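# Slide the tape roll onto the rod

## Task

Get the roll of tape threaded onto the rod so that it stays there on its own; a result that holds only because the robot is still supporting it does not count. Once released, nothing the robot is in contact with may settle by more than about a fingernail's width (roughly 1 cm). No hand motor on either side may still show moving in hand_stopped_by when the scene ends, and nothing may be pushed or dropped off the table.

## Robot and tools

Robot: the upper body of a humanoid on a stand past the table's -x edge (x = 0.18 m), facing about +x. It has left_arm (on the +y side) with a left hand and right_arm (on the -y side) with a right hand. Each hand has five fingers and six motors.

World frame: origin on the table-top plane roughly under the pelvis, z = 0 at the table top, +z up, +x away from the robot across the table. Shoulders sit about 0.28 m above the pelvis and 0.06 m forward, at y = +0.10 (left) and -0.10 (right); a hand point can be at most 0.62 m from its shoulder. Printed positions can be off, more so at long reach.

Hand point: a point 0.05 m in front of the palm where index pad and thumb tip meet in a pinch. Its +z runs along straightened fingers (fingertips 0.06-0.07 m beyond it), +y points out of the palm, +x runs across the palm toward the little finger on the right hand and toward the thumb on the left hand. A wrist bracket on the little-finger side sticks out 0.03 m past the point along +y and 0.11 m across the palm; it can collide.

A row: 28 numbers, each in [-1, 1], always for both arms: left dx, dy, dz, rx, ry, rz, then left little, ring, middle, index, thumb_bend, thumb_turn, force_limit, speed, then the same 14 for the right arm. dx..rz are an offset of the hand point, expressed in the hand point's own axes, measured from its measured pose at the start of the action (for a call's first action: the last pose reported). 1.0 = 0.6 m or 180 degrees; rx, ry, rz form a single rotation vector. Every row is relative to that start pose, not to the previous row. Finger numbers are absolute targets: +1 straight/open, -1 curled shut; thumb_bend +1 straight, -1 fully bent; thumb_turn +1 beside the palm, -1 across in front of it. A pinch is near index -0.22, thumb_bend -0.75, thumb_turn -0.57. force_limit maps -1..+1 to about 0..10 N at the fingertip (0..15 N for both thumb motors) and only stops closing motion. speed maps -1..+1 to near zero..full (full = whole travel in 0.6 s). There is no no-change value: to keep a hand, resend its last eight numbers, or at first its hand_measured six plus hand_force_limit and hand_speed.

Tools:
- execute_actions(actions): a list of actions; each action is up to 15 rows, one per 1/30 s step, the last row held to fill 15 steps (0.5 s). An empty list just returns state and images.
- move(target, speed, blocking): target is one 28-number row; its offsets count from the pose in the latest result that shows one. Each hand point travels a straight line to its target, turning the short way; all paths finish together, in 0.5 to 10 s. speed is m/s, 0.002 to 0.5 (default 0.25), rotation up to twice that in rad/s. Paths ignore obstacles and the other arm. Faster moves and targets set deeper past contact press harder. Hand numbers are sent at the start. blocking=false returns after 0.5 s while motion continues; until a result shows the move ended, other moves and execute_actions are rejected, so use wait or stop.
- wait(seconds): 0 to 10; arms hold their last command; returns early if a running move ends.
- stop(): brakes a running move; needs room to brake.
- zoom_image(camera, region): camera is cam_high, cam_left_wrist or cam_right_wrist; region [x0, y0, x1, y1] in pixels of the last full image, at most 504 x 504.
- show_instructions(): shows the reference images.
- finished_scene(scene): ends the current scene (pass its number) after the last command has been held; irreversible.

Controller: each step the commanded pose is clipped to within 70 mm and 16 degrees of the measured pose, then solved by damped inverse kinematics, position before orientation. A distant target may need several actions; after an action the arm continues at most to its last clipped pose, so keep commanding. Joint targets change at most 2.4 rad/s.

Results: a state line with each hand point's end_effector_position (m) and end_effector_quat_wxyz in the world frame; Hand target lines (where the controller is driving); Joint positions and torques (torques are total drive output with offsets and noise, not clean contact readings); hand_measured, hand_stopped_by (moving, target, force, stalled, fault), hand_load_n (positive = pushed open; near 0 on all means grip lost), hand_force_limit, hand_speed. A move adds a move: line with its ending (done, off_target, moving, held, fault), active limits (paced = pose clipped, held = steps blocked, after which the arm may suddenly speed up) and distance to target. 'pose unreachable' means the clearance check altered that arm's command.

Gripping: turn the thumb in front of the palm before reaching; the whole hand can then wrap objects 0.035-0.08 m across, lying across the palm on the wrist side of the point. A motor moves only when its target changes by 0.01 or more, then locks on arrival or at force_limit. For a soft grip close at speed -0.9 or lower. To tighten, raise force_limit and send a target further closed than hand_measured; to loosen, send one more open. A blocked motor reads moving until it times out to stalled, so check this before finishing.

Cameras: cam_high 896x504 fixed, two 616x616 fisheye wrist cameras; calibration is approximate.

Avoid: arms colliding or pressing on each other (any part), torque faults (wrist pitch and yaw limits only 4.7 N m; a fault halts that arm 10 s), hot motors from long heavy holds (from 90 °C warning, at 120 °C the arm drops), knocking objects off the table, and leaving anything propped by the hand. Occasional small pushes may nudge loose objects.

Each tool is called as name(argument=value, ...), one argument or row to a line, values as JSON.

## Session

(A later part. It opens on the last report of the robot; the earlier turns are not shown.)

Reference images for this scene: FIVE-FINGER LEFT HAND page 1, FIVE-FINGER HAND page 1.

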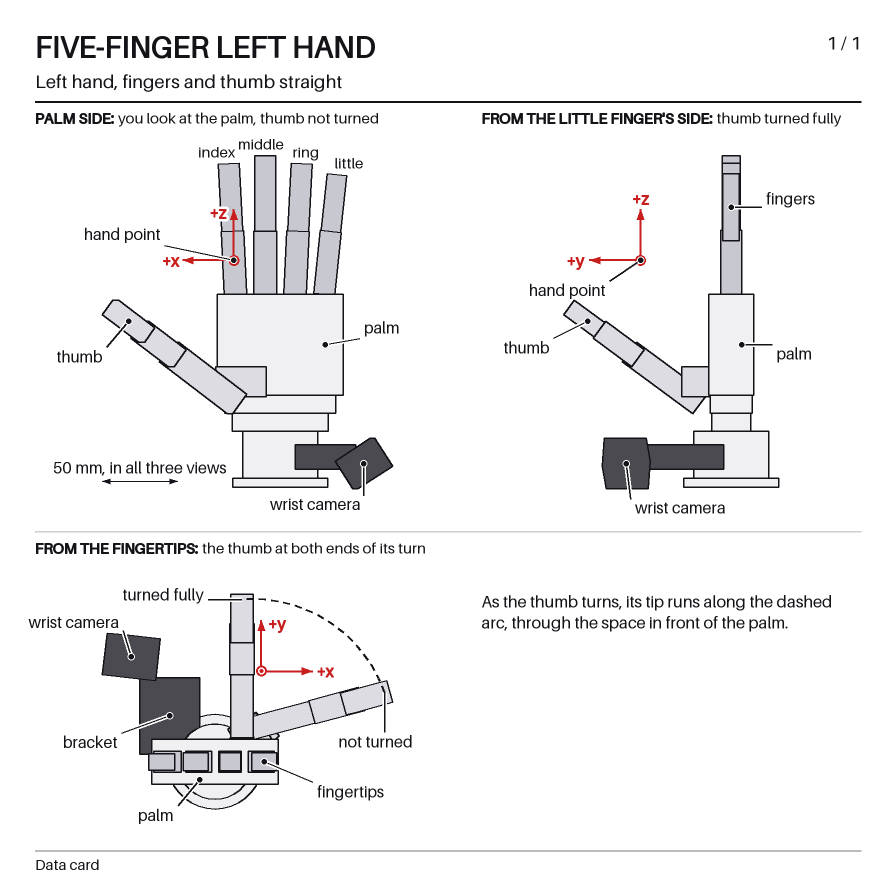

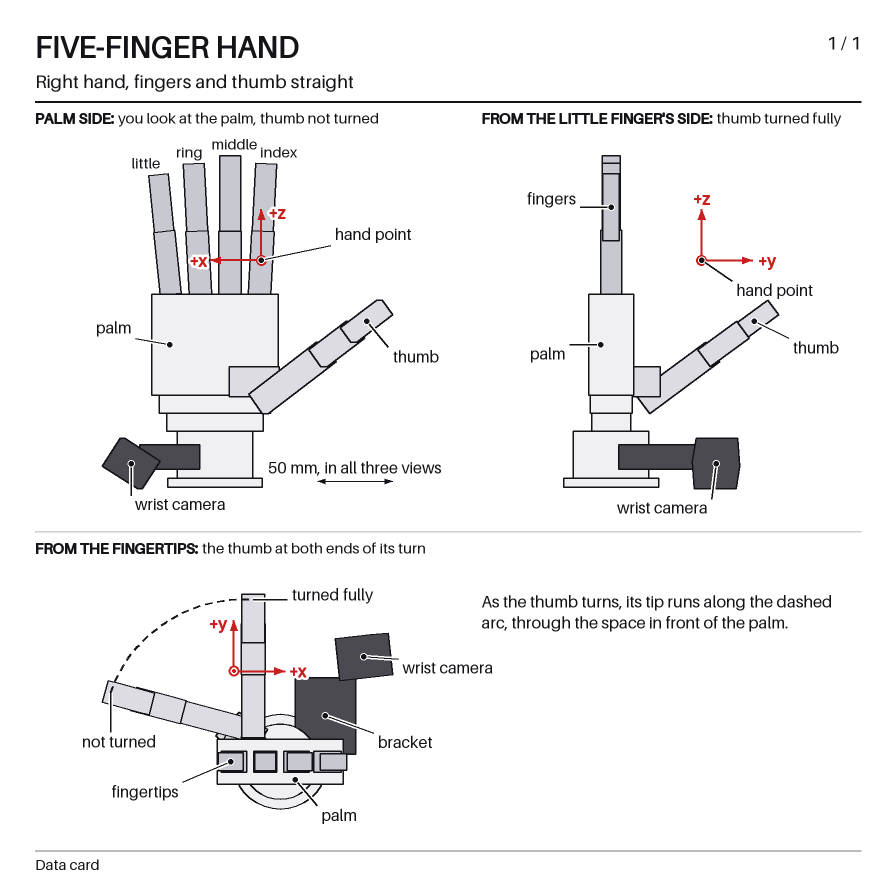

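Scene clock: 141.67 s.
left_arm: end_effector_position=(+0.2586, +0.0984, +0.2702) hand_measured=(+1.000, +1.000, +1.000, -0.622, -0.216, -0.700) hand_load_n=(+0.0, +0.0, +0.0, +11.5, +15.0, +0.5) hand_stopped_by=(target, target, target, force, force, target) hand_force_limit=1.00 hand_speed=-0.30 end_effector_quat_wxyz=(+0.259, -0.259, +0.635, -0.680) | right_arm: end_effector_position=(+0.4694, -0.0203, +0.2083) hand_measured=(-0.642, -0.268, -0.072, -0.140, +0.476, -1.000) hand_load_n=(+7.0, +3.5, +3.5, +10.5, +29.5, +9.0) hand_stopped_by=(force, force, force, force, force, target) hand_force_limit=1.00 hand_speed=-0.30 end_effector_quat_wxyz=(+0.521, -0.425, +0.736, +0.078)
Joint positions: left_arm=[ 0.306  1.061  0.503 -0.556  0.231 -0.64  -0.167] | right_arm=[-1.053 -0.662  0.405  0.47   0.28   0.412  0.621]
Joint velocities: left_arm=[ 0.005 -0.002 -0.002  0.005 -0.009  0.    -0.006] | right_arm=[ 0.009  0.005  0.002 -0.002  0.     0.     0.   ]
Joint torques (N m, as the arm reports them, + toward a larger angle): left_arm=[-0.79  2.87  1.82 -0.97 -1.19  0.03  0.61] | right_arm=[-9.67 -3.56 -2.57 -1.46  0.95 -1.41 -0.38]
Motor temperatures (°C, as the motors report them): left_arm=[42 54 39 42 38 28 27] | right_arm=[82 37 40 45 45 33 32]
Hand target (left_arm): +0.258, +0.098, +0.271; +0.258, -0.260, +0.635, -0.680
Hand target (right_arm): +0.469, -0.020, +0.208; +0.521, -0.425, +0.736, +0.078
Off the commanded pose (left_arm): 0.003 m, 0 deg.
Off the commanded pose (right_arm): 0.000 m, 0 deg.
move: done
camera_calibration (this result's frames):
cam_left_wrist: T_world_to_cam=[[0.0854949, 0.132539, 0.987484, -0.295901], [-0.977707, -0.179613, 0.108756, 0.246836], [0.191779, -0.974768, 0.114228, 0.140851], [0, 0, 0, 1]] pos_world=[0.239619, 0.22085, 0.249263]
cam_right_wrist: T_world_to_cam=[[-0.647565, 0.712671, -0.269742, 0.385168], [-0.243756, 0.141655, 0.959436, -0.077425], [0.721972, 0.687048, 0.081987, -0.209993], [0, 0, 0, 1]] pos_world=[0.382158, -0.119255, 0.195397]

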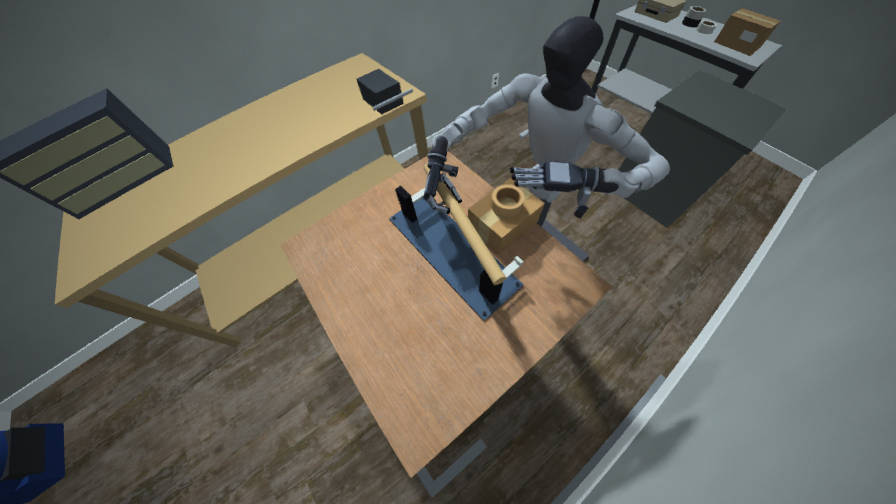

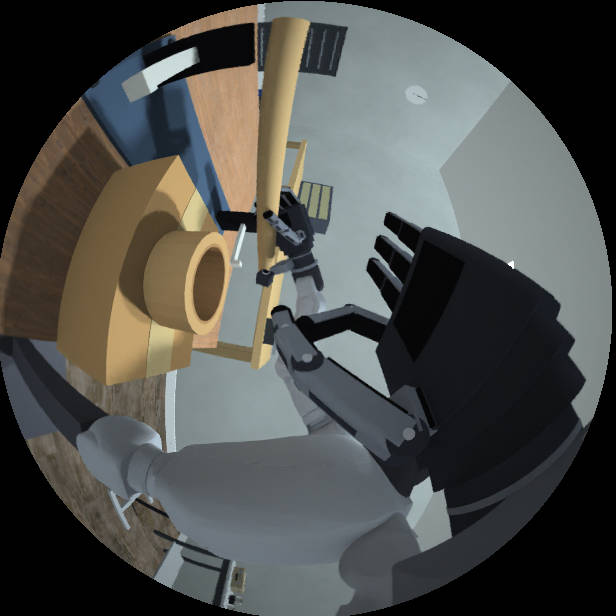

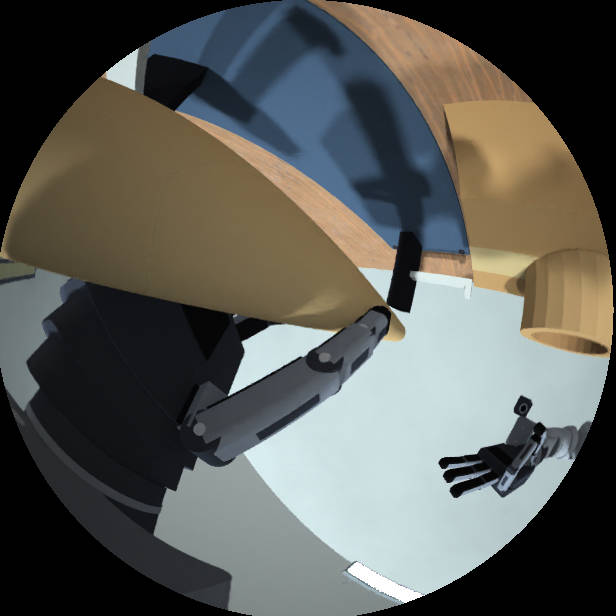

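move(
  target=[0,0,0.01,-0.2,0,0,1,1,1,0.1,0.3,-0.8,1,0.3, 0,0,0,0,0,0,-1,-1,-1,-1,-0.98,-1,1,-0.3],
  speed=0.08,
)

move(
  target=[0,0.137,0.1,0,0,0,1,1,1,0.1,0.3,-0.8,1,0.3, 0,0,0,0,0,0,-1,-1,-1,-1,-0.98,-1,1,-0.3],
  speed=0.04,
)

zoom_image(
  camera="cam_high",
  region=[430,130,630,290],
)

Scene clock: 152.73 s.
left_arm: end_effector_position=(+0.2616, +0.0844, +0.2666) hand_measured=(+1.000, +1.000, +1.000, +0.100, +0.300, -0.800) hand_load_n=(+0.0, +0.0, +0.0, +0.0, +0.0, +0.0) hand_stopped_by=(target, target, target, target, target, target) hand_force_limit=1.00 hand_speed=0.30 end_effector_quat_wxyz=(+0.157, -0.314, +0.819, -0.453) | right_arm: end_effector_position=(+0.4694, -0.0203, +0.2083) hand_measured=(-0.642, -0.268, -0.072, -0.140, +0.476, -1.000) hand_load_n=(+7.0, +3.5, +3.5, +10.5, +29.5, +9.0) hand_stopped_by=(force, force, force, force, force, target) hand_force_limit=1.00 hand_speed=-0.30 end_effector_quat_wxyz=(+0.521, -0.425, +0.736, +0.078)
Joint positions: left_arm=[-0.529  1.57   0.046 -0.622 -0.254 -0.078 -0.846] | right_arm=[-1.053 -0.662  0.405  0.47   0.28   0.412  0.621]
Joint velocities: left_arm=[-0.026 -0.005 -0.026  0.003  0.003  0.003 -0.013] | right_arm=[-0.002  0.005  0.006 -0.002  0.006  0.     0.   ]
Joint torques (N m, as the arm reports them, + toward a larger angle): left_arm=[-2.26  3.15  1.79  0.38 -0.31  0.06  0.5 ] | right_arm=[-10.19  -3.17  -3.12  -1.86   0.82  -1.36  -0.46]
Motor temperatures (°C, as the motors report them): left_arm=[42 54 40 42 38 27 27] | right_arm=[83 37 41 45 45 33 32]
Hand target (left_arm): +0.262, +0.085, +0.267; +0.155, -0.317, +0.819, -0.453
Hand target (right_arm): +0.469, -0.020, +0.208; +0.521, -0.425, +0.736, +0.078
Off the commanded pose (left_arm): 0.010 m, 2 deg.
Off the commanded pose (right_arm): 0.000 m, 0 deg.
move: off_target (left_arm)
camera_calibration (this result's frames):
cam_left_wrist: T_world_to_cam=[[0.478611, -0.314573, 0.819741, -0.311185], [-0.874176, -0.258064, 0.411363, 0.146446], [0.0821426, -0.913481, -0.398504, 0.287305], [0, 0, 0, 1]] pos_world=[0.253356, 0.202349, 0.309341]
cam_right_wrist: T_world_to_cam=[[-0.647565, 0.71267, -0.269742, 0.385168], [-0.243756, 0.141655, 0.959436, -0.077425], [0.721972, 0.687048, 0.0819868, -0.209993], [0, 0, 0, 1]] pos_world=[0.382158, -0.119255, 0.195397]

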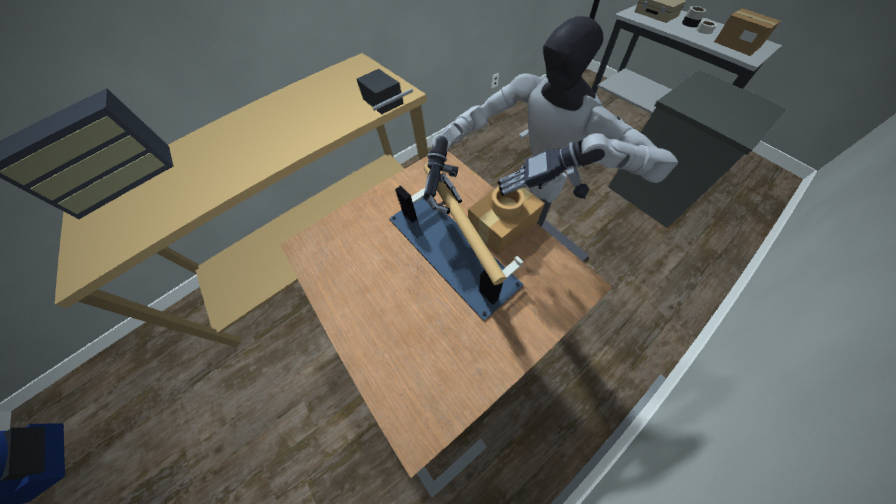

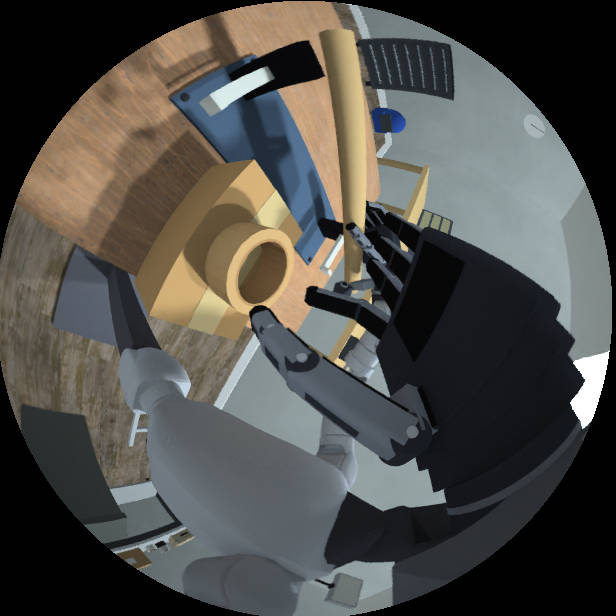

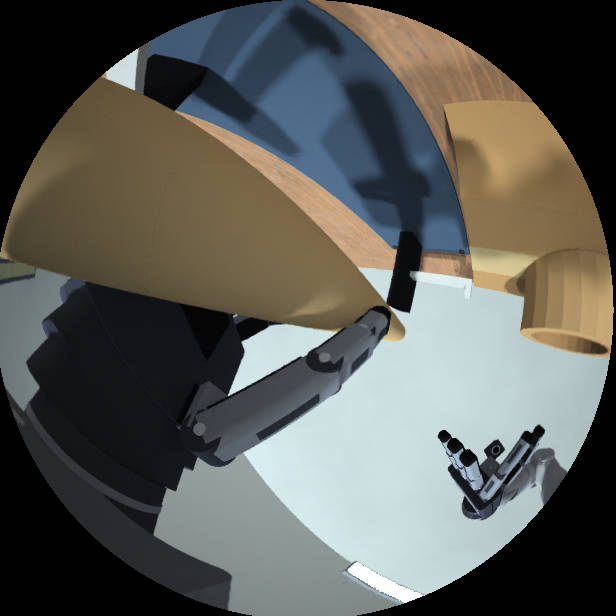

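Scene clock: 155.57 s.
left_arm: end_effector_position=(+0.2636, +0.0803, +0.1676) hand_measured=(+1.000, +1.000, +1.000, +0.100, +0.300, -0.800) hand_load_n=(+0.0, +0.0, +0.0, +0.5, +0.0, +0.0) hand_stopped_by=(target, target, target, target, target, target) hand_force_limit=1.00 hand_speed=0.30 end_effector_quat_wxyz=(+0.157, -0.319, +0.815, -0.457) | right_arm: end_effector_position=(+0.4694, -0.0203, +0.2083) hand_measured=(-0.642, -0.268, -0.072, -0.140, +0.476, -1.000) hand_load_n=(+7.0, +3.5, +3.5, +10.5, +29.5, +9.0) hand_stopped_by=(force, force, force, force, force, target) hand_force_limit=1.00 hand_speed=-0.30 end_effector_quat_wxyz=(+0.521, -0.425, +0.736, +0.078)
Joint positions: left_arm=[-0.314  1.363 -0.241 -0.637  0.229 -0.116 -0.573] | right_arm=[-1.053 -0.662  0.405  0.47   0.28   0.412  0.621]
Joint velocities: left_arm=[-0.008 -0.002 -0.003 -0.002  0.003  0.     0.004] | right_arm=[-0.003  0.    -0.005 -0.002 -0.009  0.     0.   ]
Joint torques (N m, as the arm reports them, + toward a larger angle): left_arm=[-1.91  3.    1.71 -0.46  0.29 -0.13  0.55] | right_arm=[-9.51 -3.72 -2.75 -1.95  0.65 -1.4  -0.4 ]
Motor temperatures (°C, as the motors report them): left_arm=[42 54 40 41 38 27 27] | right_arm=[83 37 41 45 45 33 32]
Hand target (left_arm): +0.264, +0.082, +0.165; +0.159, -0.320, +0.816, -0.453
Hand target (right_arm): +0.469, -0.020, +0.208; +0.521, -0.425, +0.736, +0.078
Off the commanded pose (left_arm): 0.003 m, 1 deg.
Off the commanded pose (right_arm): 0.000 m, 0 deg.
move: done
camera_calibration (this result's frames):
cam_left_wrist: T_world_to_cam=[[0.481279, -0.300968, 0.82328, -0.234667], [-0.871805, -0.262126, 0.41382, 0.187121], [0.0912566, -0.916901, -0.388541, 0.240107], [0, 0, 0, 1]] pos_world=[0.254162, 0.198577, 0.209053]
cam_right_wrist: T_world_to_cam=[[-0.647565, 0.71267, -0.269742, 0.385168], [-0.243756, 0.141654, 0.959436, -0.077425], [0.721972, 0.687048, 0.081987, -0.209993], [0, 0, 0, 1]] pos_world=[0.382158, -0.119255, 0.195397]

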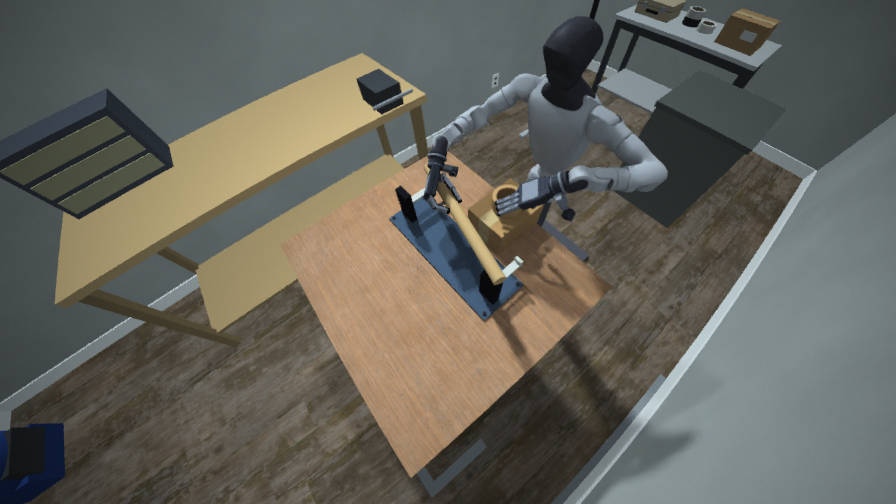

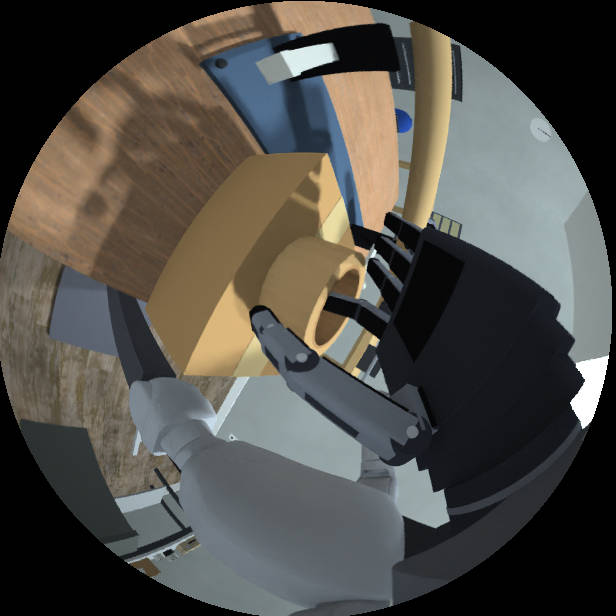

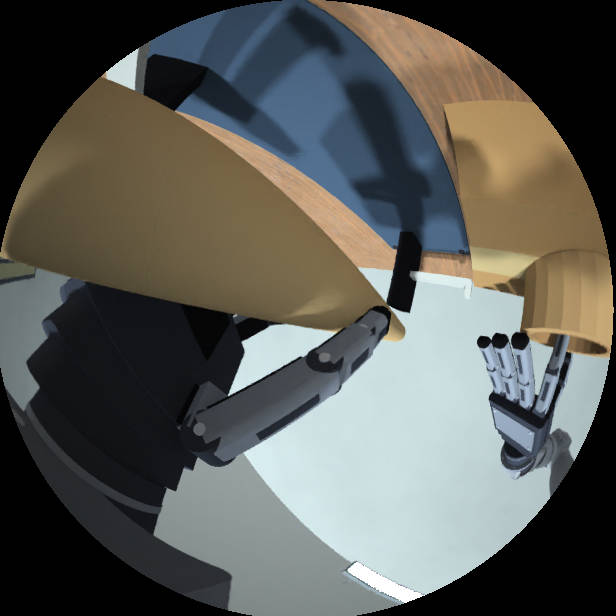

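Region (430, 130, 630, 290) of cam_high's 896x504 image, scaled by 2.520, with more detail than that image has; it fills the top 403 rows of this view, and the rest is white.

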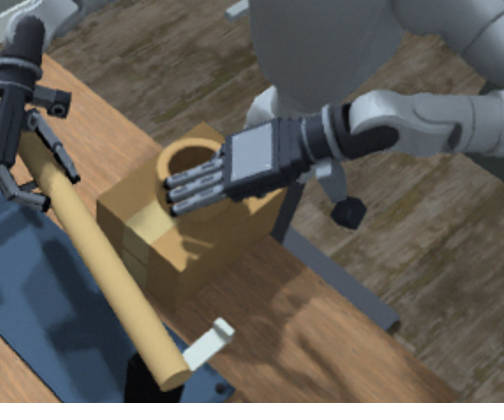

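Index inside, thumb outside. Lower 1.5cm more and pinch.

move(
  target=[0,0.02,0.015,0,0,0,1,1,1,0.1,0.3,-0.8,1,0.3, 0,0,0,0,0,0,-1,-1,-1,-1,-0.98,-1,1,-0.3],
  speed=0.03,
)

move(
  target=[0,0,0,0,0,0,1,1,1,-1,-1,-0.7,1,-0.3, 0,0,0,0,0,0,-1,-1,-1,-1,-0.98,-1,1,-0.3],
)

move(
  target=[0,-0.14,-0.1,0,0,0,1,1,1,-1,-1,-0.7,1,-0.3, 0,0,0,0,0,0,-1,-1,-1,-1,-0.98,-1,1,-0.3],
  speed=0.05,
)

Scene clock: 161.53 s.
left_arm: end_effector_position=(+0.2682, +0.0750, +0.1616) hand_measured=(+1.000, +1.000, +1.000, +0.100, +0.300, -0.800) hand_load_n=(+0.0, +0.0, +0.5, +0.0, +0.0, +0.0) hand_stopped_by=(target, target, target, target, target, target) hand_force_limit=1.00 hand_speed=0.30 end_effector_quat_wxyz=(+0.164, -0.314, +0.808, -0.471) | right_arm: end_effector_position=(+0.4694, -0.0203, +0.2083) hand_measured=(-0.642, -0.268, -0.072, -0.140, +0.476, -1.000) hand_load_n=(+7.0, +3.5, +3.5, +10.5, +29.5, +9.0) hand_stopped_by=(force, force, force, force, force, target) hand_force_limit=1.00 hand_speed=-0.30 end_effector_quat_wxyz=(+0.521, -0.425, +0.736, +0.078)
Joint positions: left_arm=[-0.318  1.327 -0.289 -0.619  0.29  -0.122 -0.519] | right_arm=[-1.053 -0.662  0.405  0.47   0.28   0.412  0.621]
Joint velocities: left_arm=[-0.002 -0.002 -0.026  0.011  0.002  0.     0.015] | right_arm=[ 0.006 -0.008  0.012  0.    -0.009  0.     0.   ]
Joint torques (N m, as the arm reports them, + toward a larger angle): left_arm=[-1.58  3.21  0.83 -0.42  0.33 -0.15  0.17] | right_arm=[-9.85 -3.39 -2.78 -1.86  0.68 -1.37 -0.41]
Motor temperatures (°C, as the motors report them): left_arm=[43 54 40 41 38 27 27] | right_arm=[83 37 41 45 45 33 32]
Hand target (left_arm): +0.264, +0.080, +0.153; +0.157, -0.320, +0.815, -0.457
Hand target (right_arm): +0.469, -0.020, +0.208; +0.521, -0.425, +0.736, +0.078
Off the commanded pose (left_arm): 0.011 m, 2 deg.
Off the commanded pose (right_arm): 0.000 m, 0 deg.
move: off_target (left_arm)
camera_calibration (this result's frames):
cam_left_wrist: T_world_to_cam=[[0.457377, -0.281969, 0.843386, -0.231738], [-0.883614, -0.250926, 0.395301, 0.197661], [0.100165, -0.926029, -0.363919, 0.226851], [0, 0, 0, 1]] pos_world=[0.257925, 0.194326, 0.199865]
cam_right_wrist: T_world_to_cam=[[-0.647565, 0.71267, -0.269742, 0.385168], [-0.243756, 0.141654, 0.959436, -0.0774251], [0.721972, 0.687048, 0.0819869, -0.209993], [0, 0, 0, 1]] pos_world=[0.382158, -0.119255, 0.195397]

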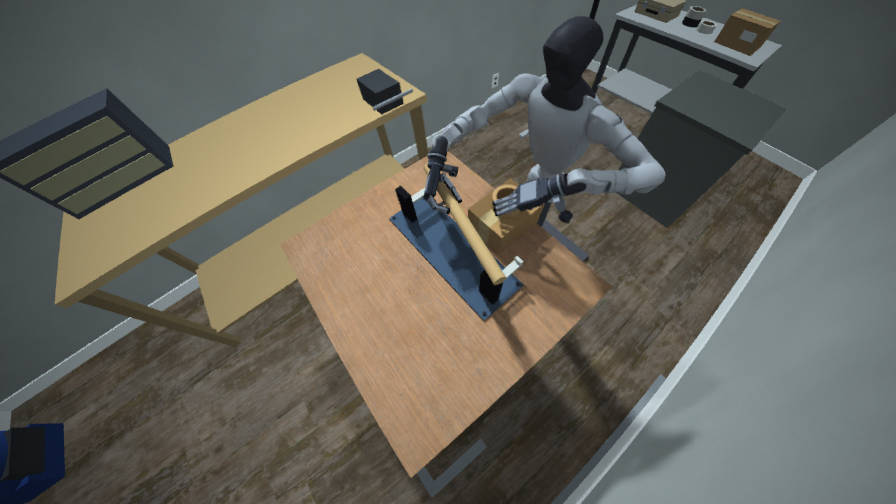

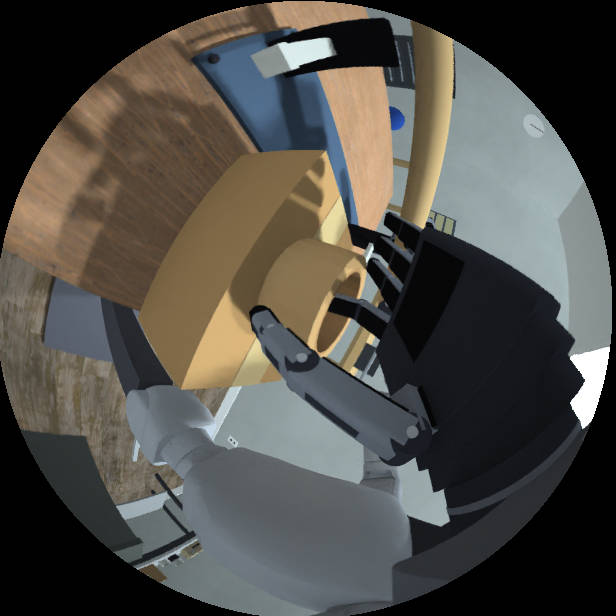

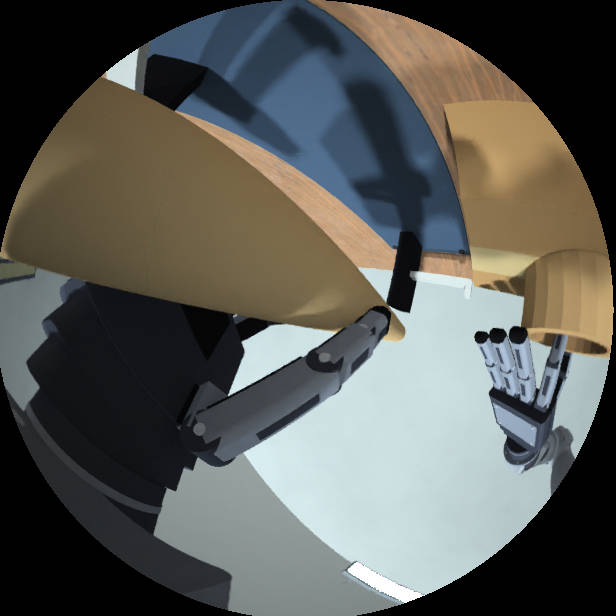

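Scene clock: 162.23 s.
left_arm: end_effector_position=(+0.2675, +0.0752, +0.1607) hand_measured=(+1.000, +1.000, +1.000, -0.278, +0.042, -0.700) hand_load_n=(+0.0, +0.0, +0.0, +12.0, +15.0, +4.5) hand_stopped_by=(target, target, target, force, force, target) hand_force_limit=1.00 hand_speed=-0.30 end_effector_quat_wxyz=(+0.163, -0.314, +0.808, -0.470) | right_arm: end_effector_position=(+0.4694, -0.0203, +0.2083) hand_measured=(-0.642, -0.268, -0.072, -0.140, +0.476, -1.000) hand_load_n=(+7.0, +3.5, +3.5, +10.5, +29.5, +9.0) hand_stopped_by=(force, force, force, force, force, target) hand_force_limit=1.00 hand_speed=-0.30 end_effector_quat_wxyz=(+0.521, -0.425, +0.736, +0.078)
Joint positions: left_arm=[-0.317  1.328 -0.291 -0.619  0.29  -0.122 -0.52 ] | right_arm=[-1.053 -0.662  0.405  0.47   0.28   0.412  0.621]
Joint velocities: left_arm=[ 0.     0.005 -0.003 -0.005  0.008  0.     0.   ] | right_arm=[ 0.006  0.003 -0.015  0.011  0.006  0.     0.   ]
Joint torques (N m, as the arm reports them, + toward a larger angle): left_arm=[-2.07  2.89  2.04 -0.81 -0.11 -0.05  0.6 ] | right_arm=[-10.4   -2.7   -2.91  -1.83   0.81  -1.41  -0.41]
Motor temperatures (°C, as the motors report them): left_arm=[43 54 40 41 38 27 27] | right_arm=[83 37 41 45 45 33 32]
Hand target (left_arm): +0.268, +0.075, +0.162; +0.164, -0.314, +0.808, -0.471
Hand target (right_arm): +0.469, -0.020, +0.208; +0.521, -0.425, +0.736, +0.078
Off the commanded pose (left_arm): 0.001 m, 0 deg.
Off the commanded pose (right_arm): 0.000 m, 0 deg.
move: done
camera_calibration (this result's frames):
cam_left_wrist: T_world_to_cam=[[0.46016, -0.283365, 0.841402, -0.230965], [-0.882366, -0.250996, 0.398033, 0.196647], [0.0983996, -0.925584, -0.36553, 0.227489], [0, 0, 0, 1]] pos_world=[0.25741, 0.194471, 0.199216]
cam_right_wrist: T_world_to_cam=[[-0.647565, 0.71267, -0.269742, 0.385168], [-0.243756, 0.141654, 0.959436, -0.077425], [0.721972, 0.687048, 0.081987, -0.209993], [0, 0, 0, 1]] pos_world=[0.382158, -0.119255, 0.195397]

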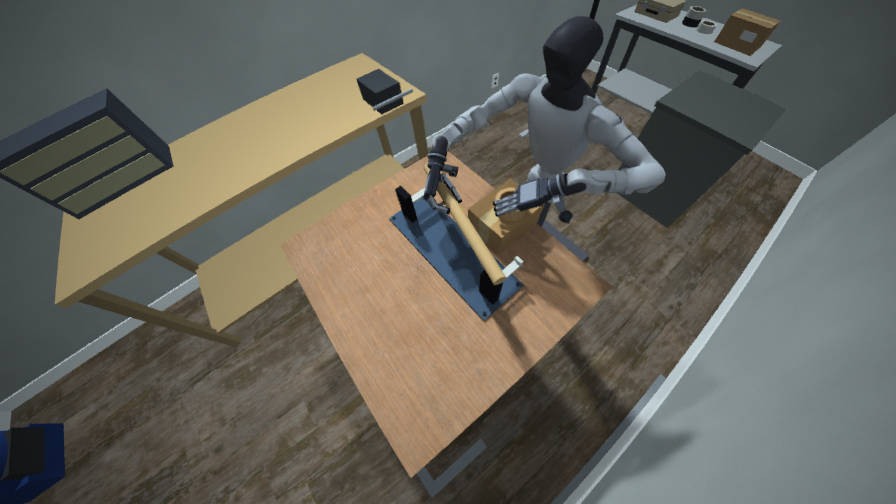

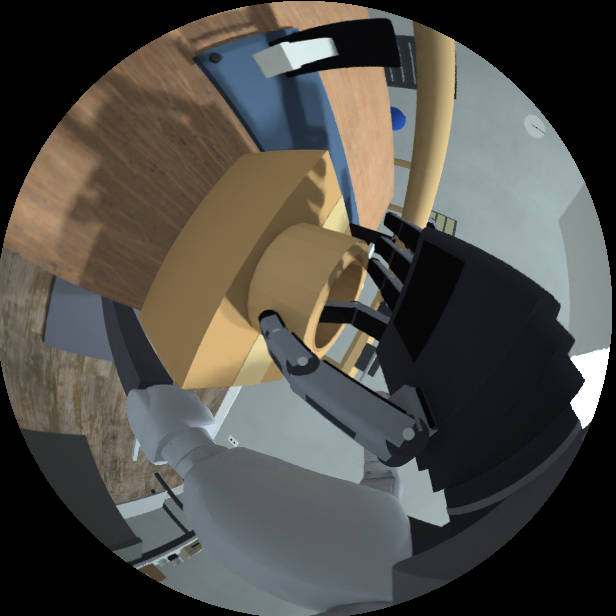

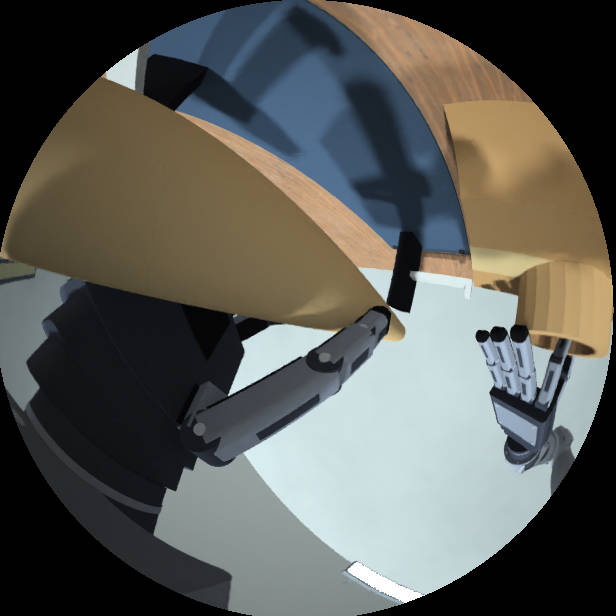

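Scene clock: 164.60 s.
left_arm: end_effector_position=(+0.2629, +0.0796, +0.2628) hand_measured=(+1.000, +1.000, +1.000, -0.276, +0.042, -0.700) hand_load_n=(+0.0, +0.0, +0.0, +12.5, +14.5, +3.5) hand_stopped_by=(target, target, target, force, force, target) hand_force_limit=1.00 hand_speed=-0.30 end_effector_quat_wxyz=(+0.162, -0.307, +0.811, -0.471) | right_arm: end_effector_position=(+0.4694, -0.0203, +0.2083) hand_measured=(-0.642, -0.268, -0.072, -0.140, +0.476, -1.000) hand_load_n=(+7.0, +3.5, +3.5, +10.5, +29.5, +9.0) hand_stopped_by=(force, force, force, force, force, target) hand_force_limit=1.00 hand_speed=-0.30 end_effector_quat_wxyz=(+0.521, -0.425, +0.736, +0.078)
Joint positions: left_arm=[-0.449  1.57   0.072 -0.641 -0.221 -0.099 -0.764] | right_arm=[-1.053 -0.662  0.405  0.47   0.28   0.412  0.621]
Joint velocities: left_arm=[-0.012 -0.012  0.002  0.    -0.008  0.    -0.004] | right_arm=[-0.006 -0.002  0.005  0.003 -0.012  0.     0.   ]
Joint torques (N m, as the arm reports them, + toward a larger angle): left_arm=[-2.44  3.07  2.4   0.43 -0.47  0.05  0.7 ] | right_arm=[-9.83 -3.05 -3.48 -1.51  0.69 -1.38 -0.42]
Motor temperatures (°C, as the motors report them): left_arm=[43 54 40 41 38 27 27] | right_arm=[84 37 41 45 45 33 32]
Hand target (left_arm): +0.263, +0.080, +0.263; +0.162, -0.309, +0.810, -0.471
Hand target (right_arm): +0.469, -0.020, +0.208; +0.521, -0.425, +0.736, +0.078
Off the commanded pose (left_arm): 0.005 m, 1 deg.
Off the commanded pose (right_arm): 0.000 m, 0 deg.
move: off_target (left_arm)
camera_calibration (this result's frames):
cam_left_wrist: T_world_to_cam=[[0.451743, -0.293028, 0.842652, -0.310847], [-0.88795, -0.239198, 0.392847, 0.154878], [0.0864458, -0.925699, -0.368251, 0.273189], [0, 0, 0, 1]] pos_world=[0.254331, 0.19885, 0.301695]
cam_right_wrist: T_world_to_cam=[[-0.647565, 0.71267, -0.269742, 0.385168], [-0.243755, 0.141655, 0.959436, -0.0774251], [0.721972, 0.687048, 0.0819867, -0.209993], [0, 0, 0, 1]] pos_world=[0.382158, -0.119255, 0.195397]

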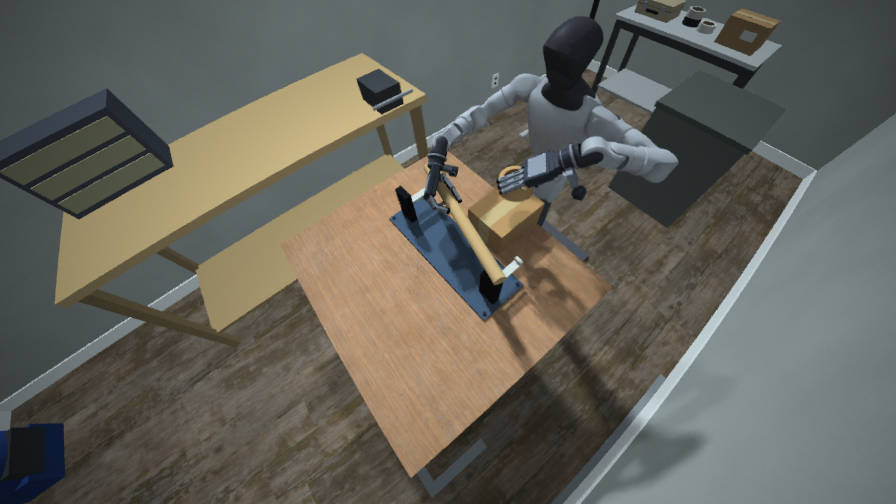

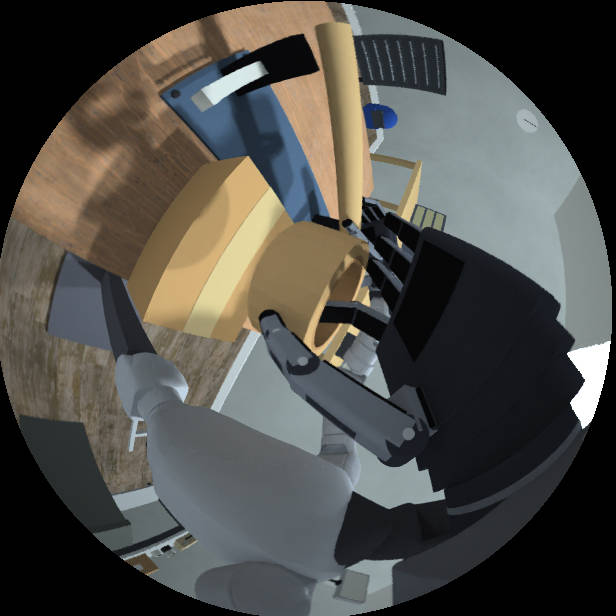

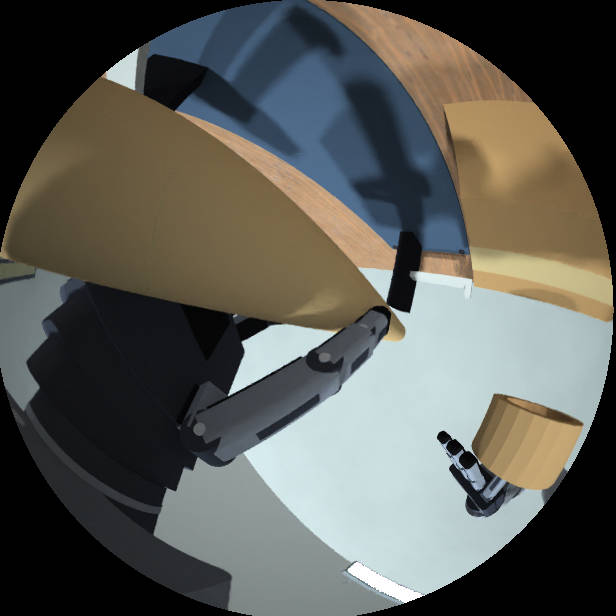

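move(
  target=[0,0,0,0,0,0,1,1,1,-1,-1,-0.7,1,-0.3, -0.003,0.035,-0.13,0.134,-0.037,0.141,-1,-1,-1,-1,-0.98,-1,1,-0.3],
  speed=0.06,
)

Scene clock: 178.83 s.
left_arm: end_effector_position=(+0.2628, +0.0796, +0.2628) hand_measured=(+1.000, +1.000, +1.000, -0.276, +0.042, -0.700) hand_load_n=(+0.0, +0.0, +0.0, +12.5, +14.5, +3.5) hand_stopped_by=(target, target, target, force, force, target) hand_force_limit=1.00 hand_speed=-0.30 end_effector_quat_wxyz=(+0.162, -0.307, +0.811, -0.471) | right_arm: end_effector_position=(+0.4024, -0.0574, +0.2376) hand_measured=(-0.642, -0.268, -0.072, -0.140, +0.476, -1.000) hand_load_n=(+7.0, +3.5, +3.5, +10.5, +29.5, +9.0) hand_stopped_by=(force, force, force, force, force, target) hand_force_limit=1.00 hand_speed=-0.30 end_effector_quat_wxyz=(+0.614, -0.129, +0.777, +0.048)
Joint positions: left_arm=[-0.449  1.57   0.072 -0.641 -0.221 -0.099 -0.765] | right_arm=[-0.316 -0.434 -0.023 -0.639  0.485  0.918 -0.113]
Joint velocities: left_arm=[-0.011 -0.002  0.005 -0.003 -0.02   0.     0.   ] | right_arm=[-0.002  0.011 -0.006  0.     0.006  0.001  0.   ]
Joint torques (N m, as the arm reports them, + toward a larger angle): left_arm=[-2.34  2.93  2.35  0.32 -0.19 -0.08  0.76] | right_arm=[-4.63 -2.01 -1.9  -2.92  0.84 -2.04 -0.22]
Motor temperatures (°C, as the motors report them): left_arm=[44 55 41 41 38 27 27] | right_arm=[82 37 41 45 45 34 32]
Hand target (left_arm): +0.263, +0.080, +0.263; +0.162, -0.307, +0.811, -0.471
Hand target (right_arm): +0.402, -0.058, +0.238; +0.614, -0.127, +0.778, +0.049
Off the commanded pose (left_arm): 0.000 m, 0 deg.
Off the commanded pose (right_arm): 0.008 m, 2 deg.
move: off_target (right_arm)
camera_calibration (this result's frames):
cam_left_wrist: T_world_to_cam=[[0.451883, -0.293188, 0.842521, -0.310789], [-0.887885, -0.239275, 0.392949, 0.15484], [0.0863864, -0.925629, -0.368441, 0.273265], [0, 0, 0, 1]] pos_world=[0.254314, 0.198872, 0.301685]
cam_right_wrist: T_world_to_cam=[[-0.175193, 0.984534, 0.000226356, 0.137449], [-0.293214, -0.0523954, 0.95461, -0.106723], [0.939858, 0.167174, 0.297859, -0.307388], [0, 0, 0, 1]] pos_world=[0.281688, -0.0895277, 0.193406]

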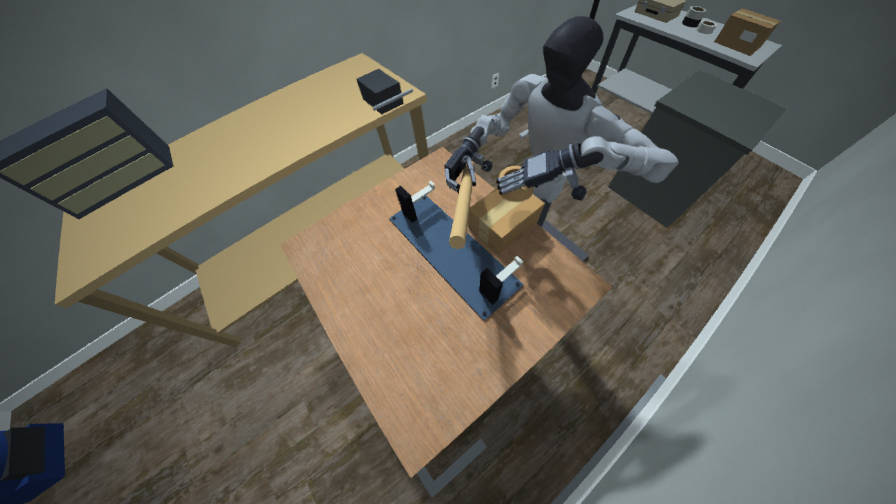

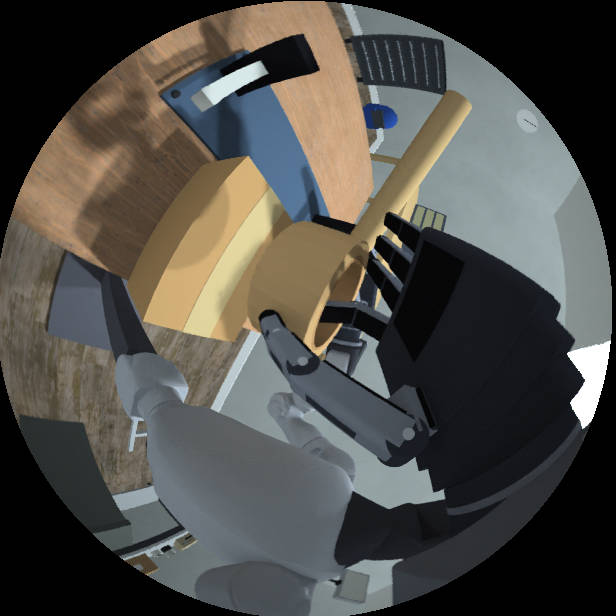

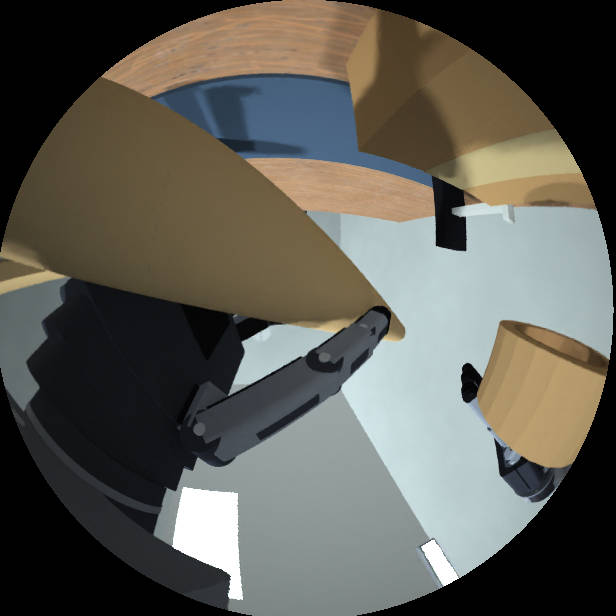

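move(
  target=[0,0,0,0,0,0,1,1,1,-1,-1,-0.7,1,-0.3, 0,0,0,-0.24,-0.02,-0.06,-1,-1,-1,-1,-0.98,-1,1,-0.3],
  speed=0.06,
)

Scene clock: 195.60 s.
left_arm: end_effector_position=(+0.2612, +0.0786, +0.2626) hand_measured=(+1.000, +1.000, +1.000, -0.276, +0.042, -0.700) hand_load_n=(-0.5, +0.0, +0.0, +12.5, +14.5, +3.5) hand_stopped_by=(target, target, target, force, force, target) hand_force_limit=1.00 hand_speed=-0.30 end_effector_quat_wxyz=(+0.160, -0.303, +0.813, -0.471) | right_arm: end_effector_position=(+0.4034, -0.0534, +0.2387) hand_measured=(-0.642, -0.268, -0.072, -0.140, +0.476, -1.000) hand_load_n=(+7.0, +4.0, +4.0, +11.0, +29.0, +9.5) hand_stopped_by=(force, force, force, force, force, target) hand_force_limit=1.00 hand_speed=-0.30 end_effector_quat_wxyz=(+0.548, -0.412, +0.671, +0.283)
Joint positions: left_arm=[-0.449  1.57   0.072 -0.645 -0.222 -0.104 -0.765] | right_arm=[-0.866 -0.689  0.115  0.606  0.422  0.124  1.094]
Joint velocities: left_arm=[ 0.008  0.003 -0.002 -0.002 -0.002  0.     0.   ] | right_arm=[-0.003  0.002 -0.002  0.017  0.012 -0.015  0.004]
Joint torques (N m, as the arm reports them, + toward a larger angle): left_arm=[-2.31  2.98  2.31  0.52 -0.15  0.18  0.78] | right_arm=[-8.58 -3.63 -2.31 -1.97  1.12 -1.29  0.57]
Motor temperatures (°C, as the motors report them): left_arm=[45 55 41 41 38 27 28] | right_arm=[76 37 40 46 45 37 32]
Hand target (left_arm): +0.263, +0.080, +0.263; +0.162, -0.307, +0.811, -0.471
Hand target (right_arm): +0.400, -0.051, +0.238; +0.545, -0.419, +0.667, +0.288
Off the commanded pose (left_arm): 0.002 m, 1 deg.
Off the commanded pose (right_arm): 0.004 m, 1 deg.
move: off_target (right_arm)
camera_calibration (this result's frames):
cam_left_wrist: T_world_to_cam=[[0.448883, -0.298019, 0.84243, -0.309002], [-0.890146, -0.231826, 0.392298, 0.153365], [0.078385, -0.925981, -0.369343, 0.2747], [0, 0, 0, 1]] pos_world=[0.253691, 0.197832, 0.301606]
cam_right_wrist: T_world_to_cam=[[-0.818065, 0.575003, 0.0118866, 0.368382], [-0.162921, -0.251512, 0.954043, -0.170302], [0.551568, 0.778532, 0.299434, -0.120399], [0, 0, 0, 1]] pos_world=[0.340023, -0.160919, 0.194149]

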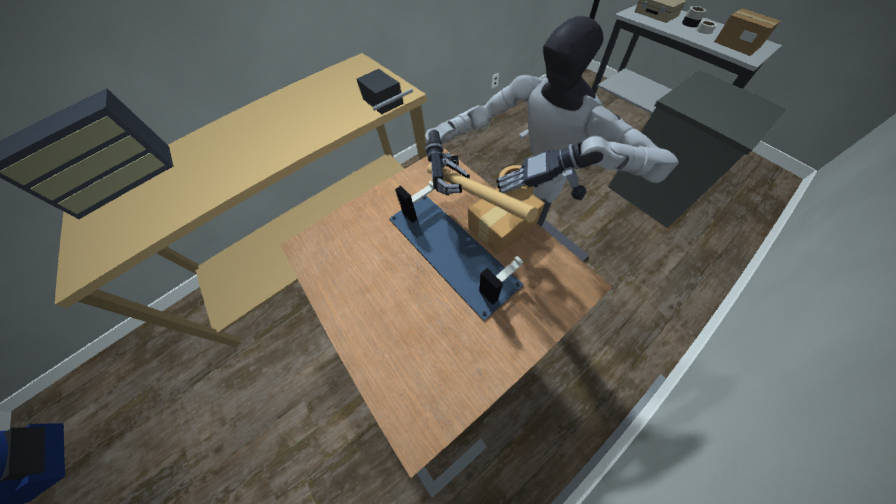

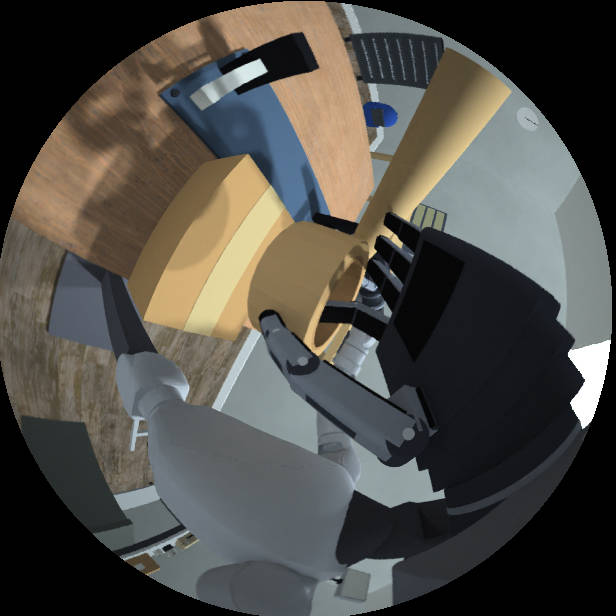

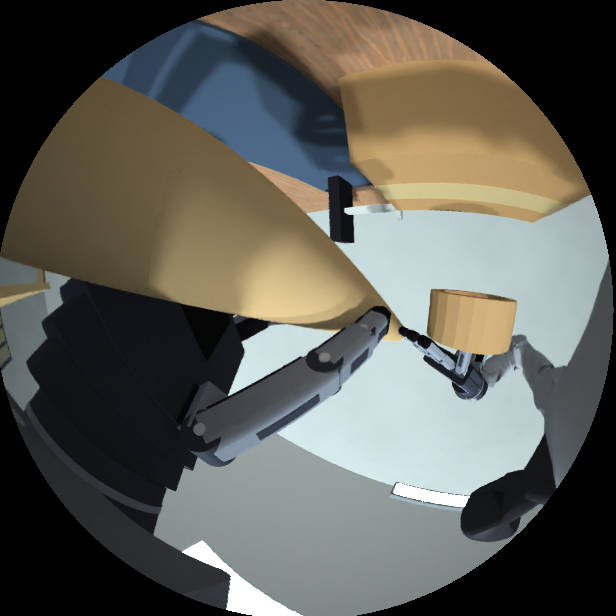

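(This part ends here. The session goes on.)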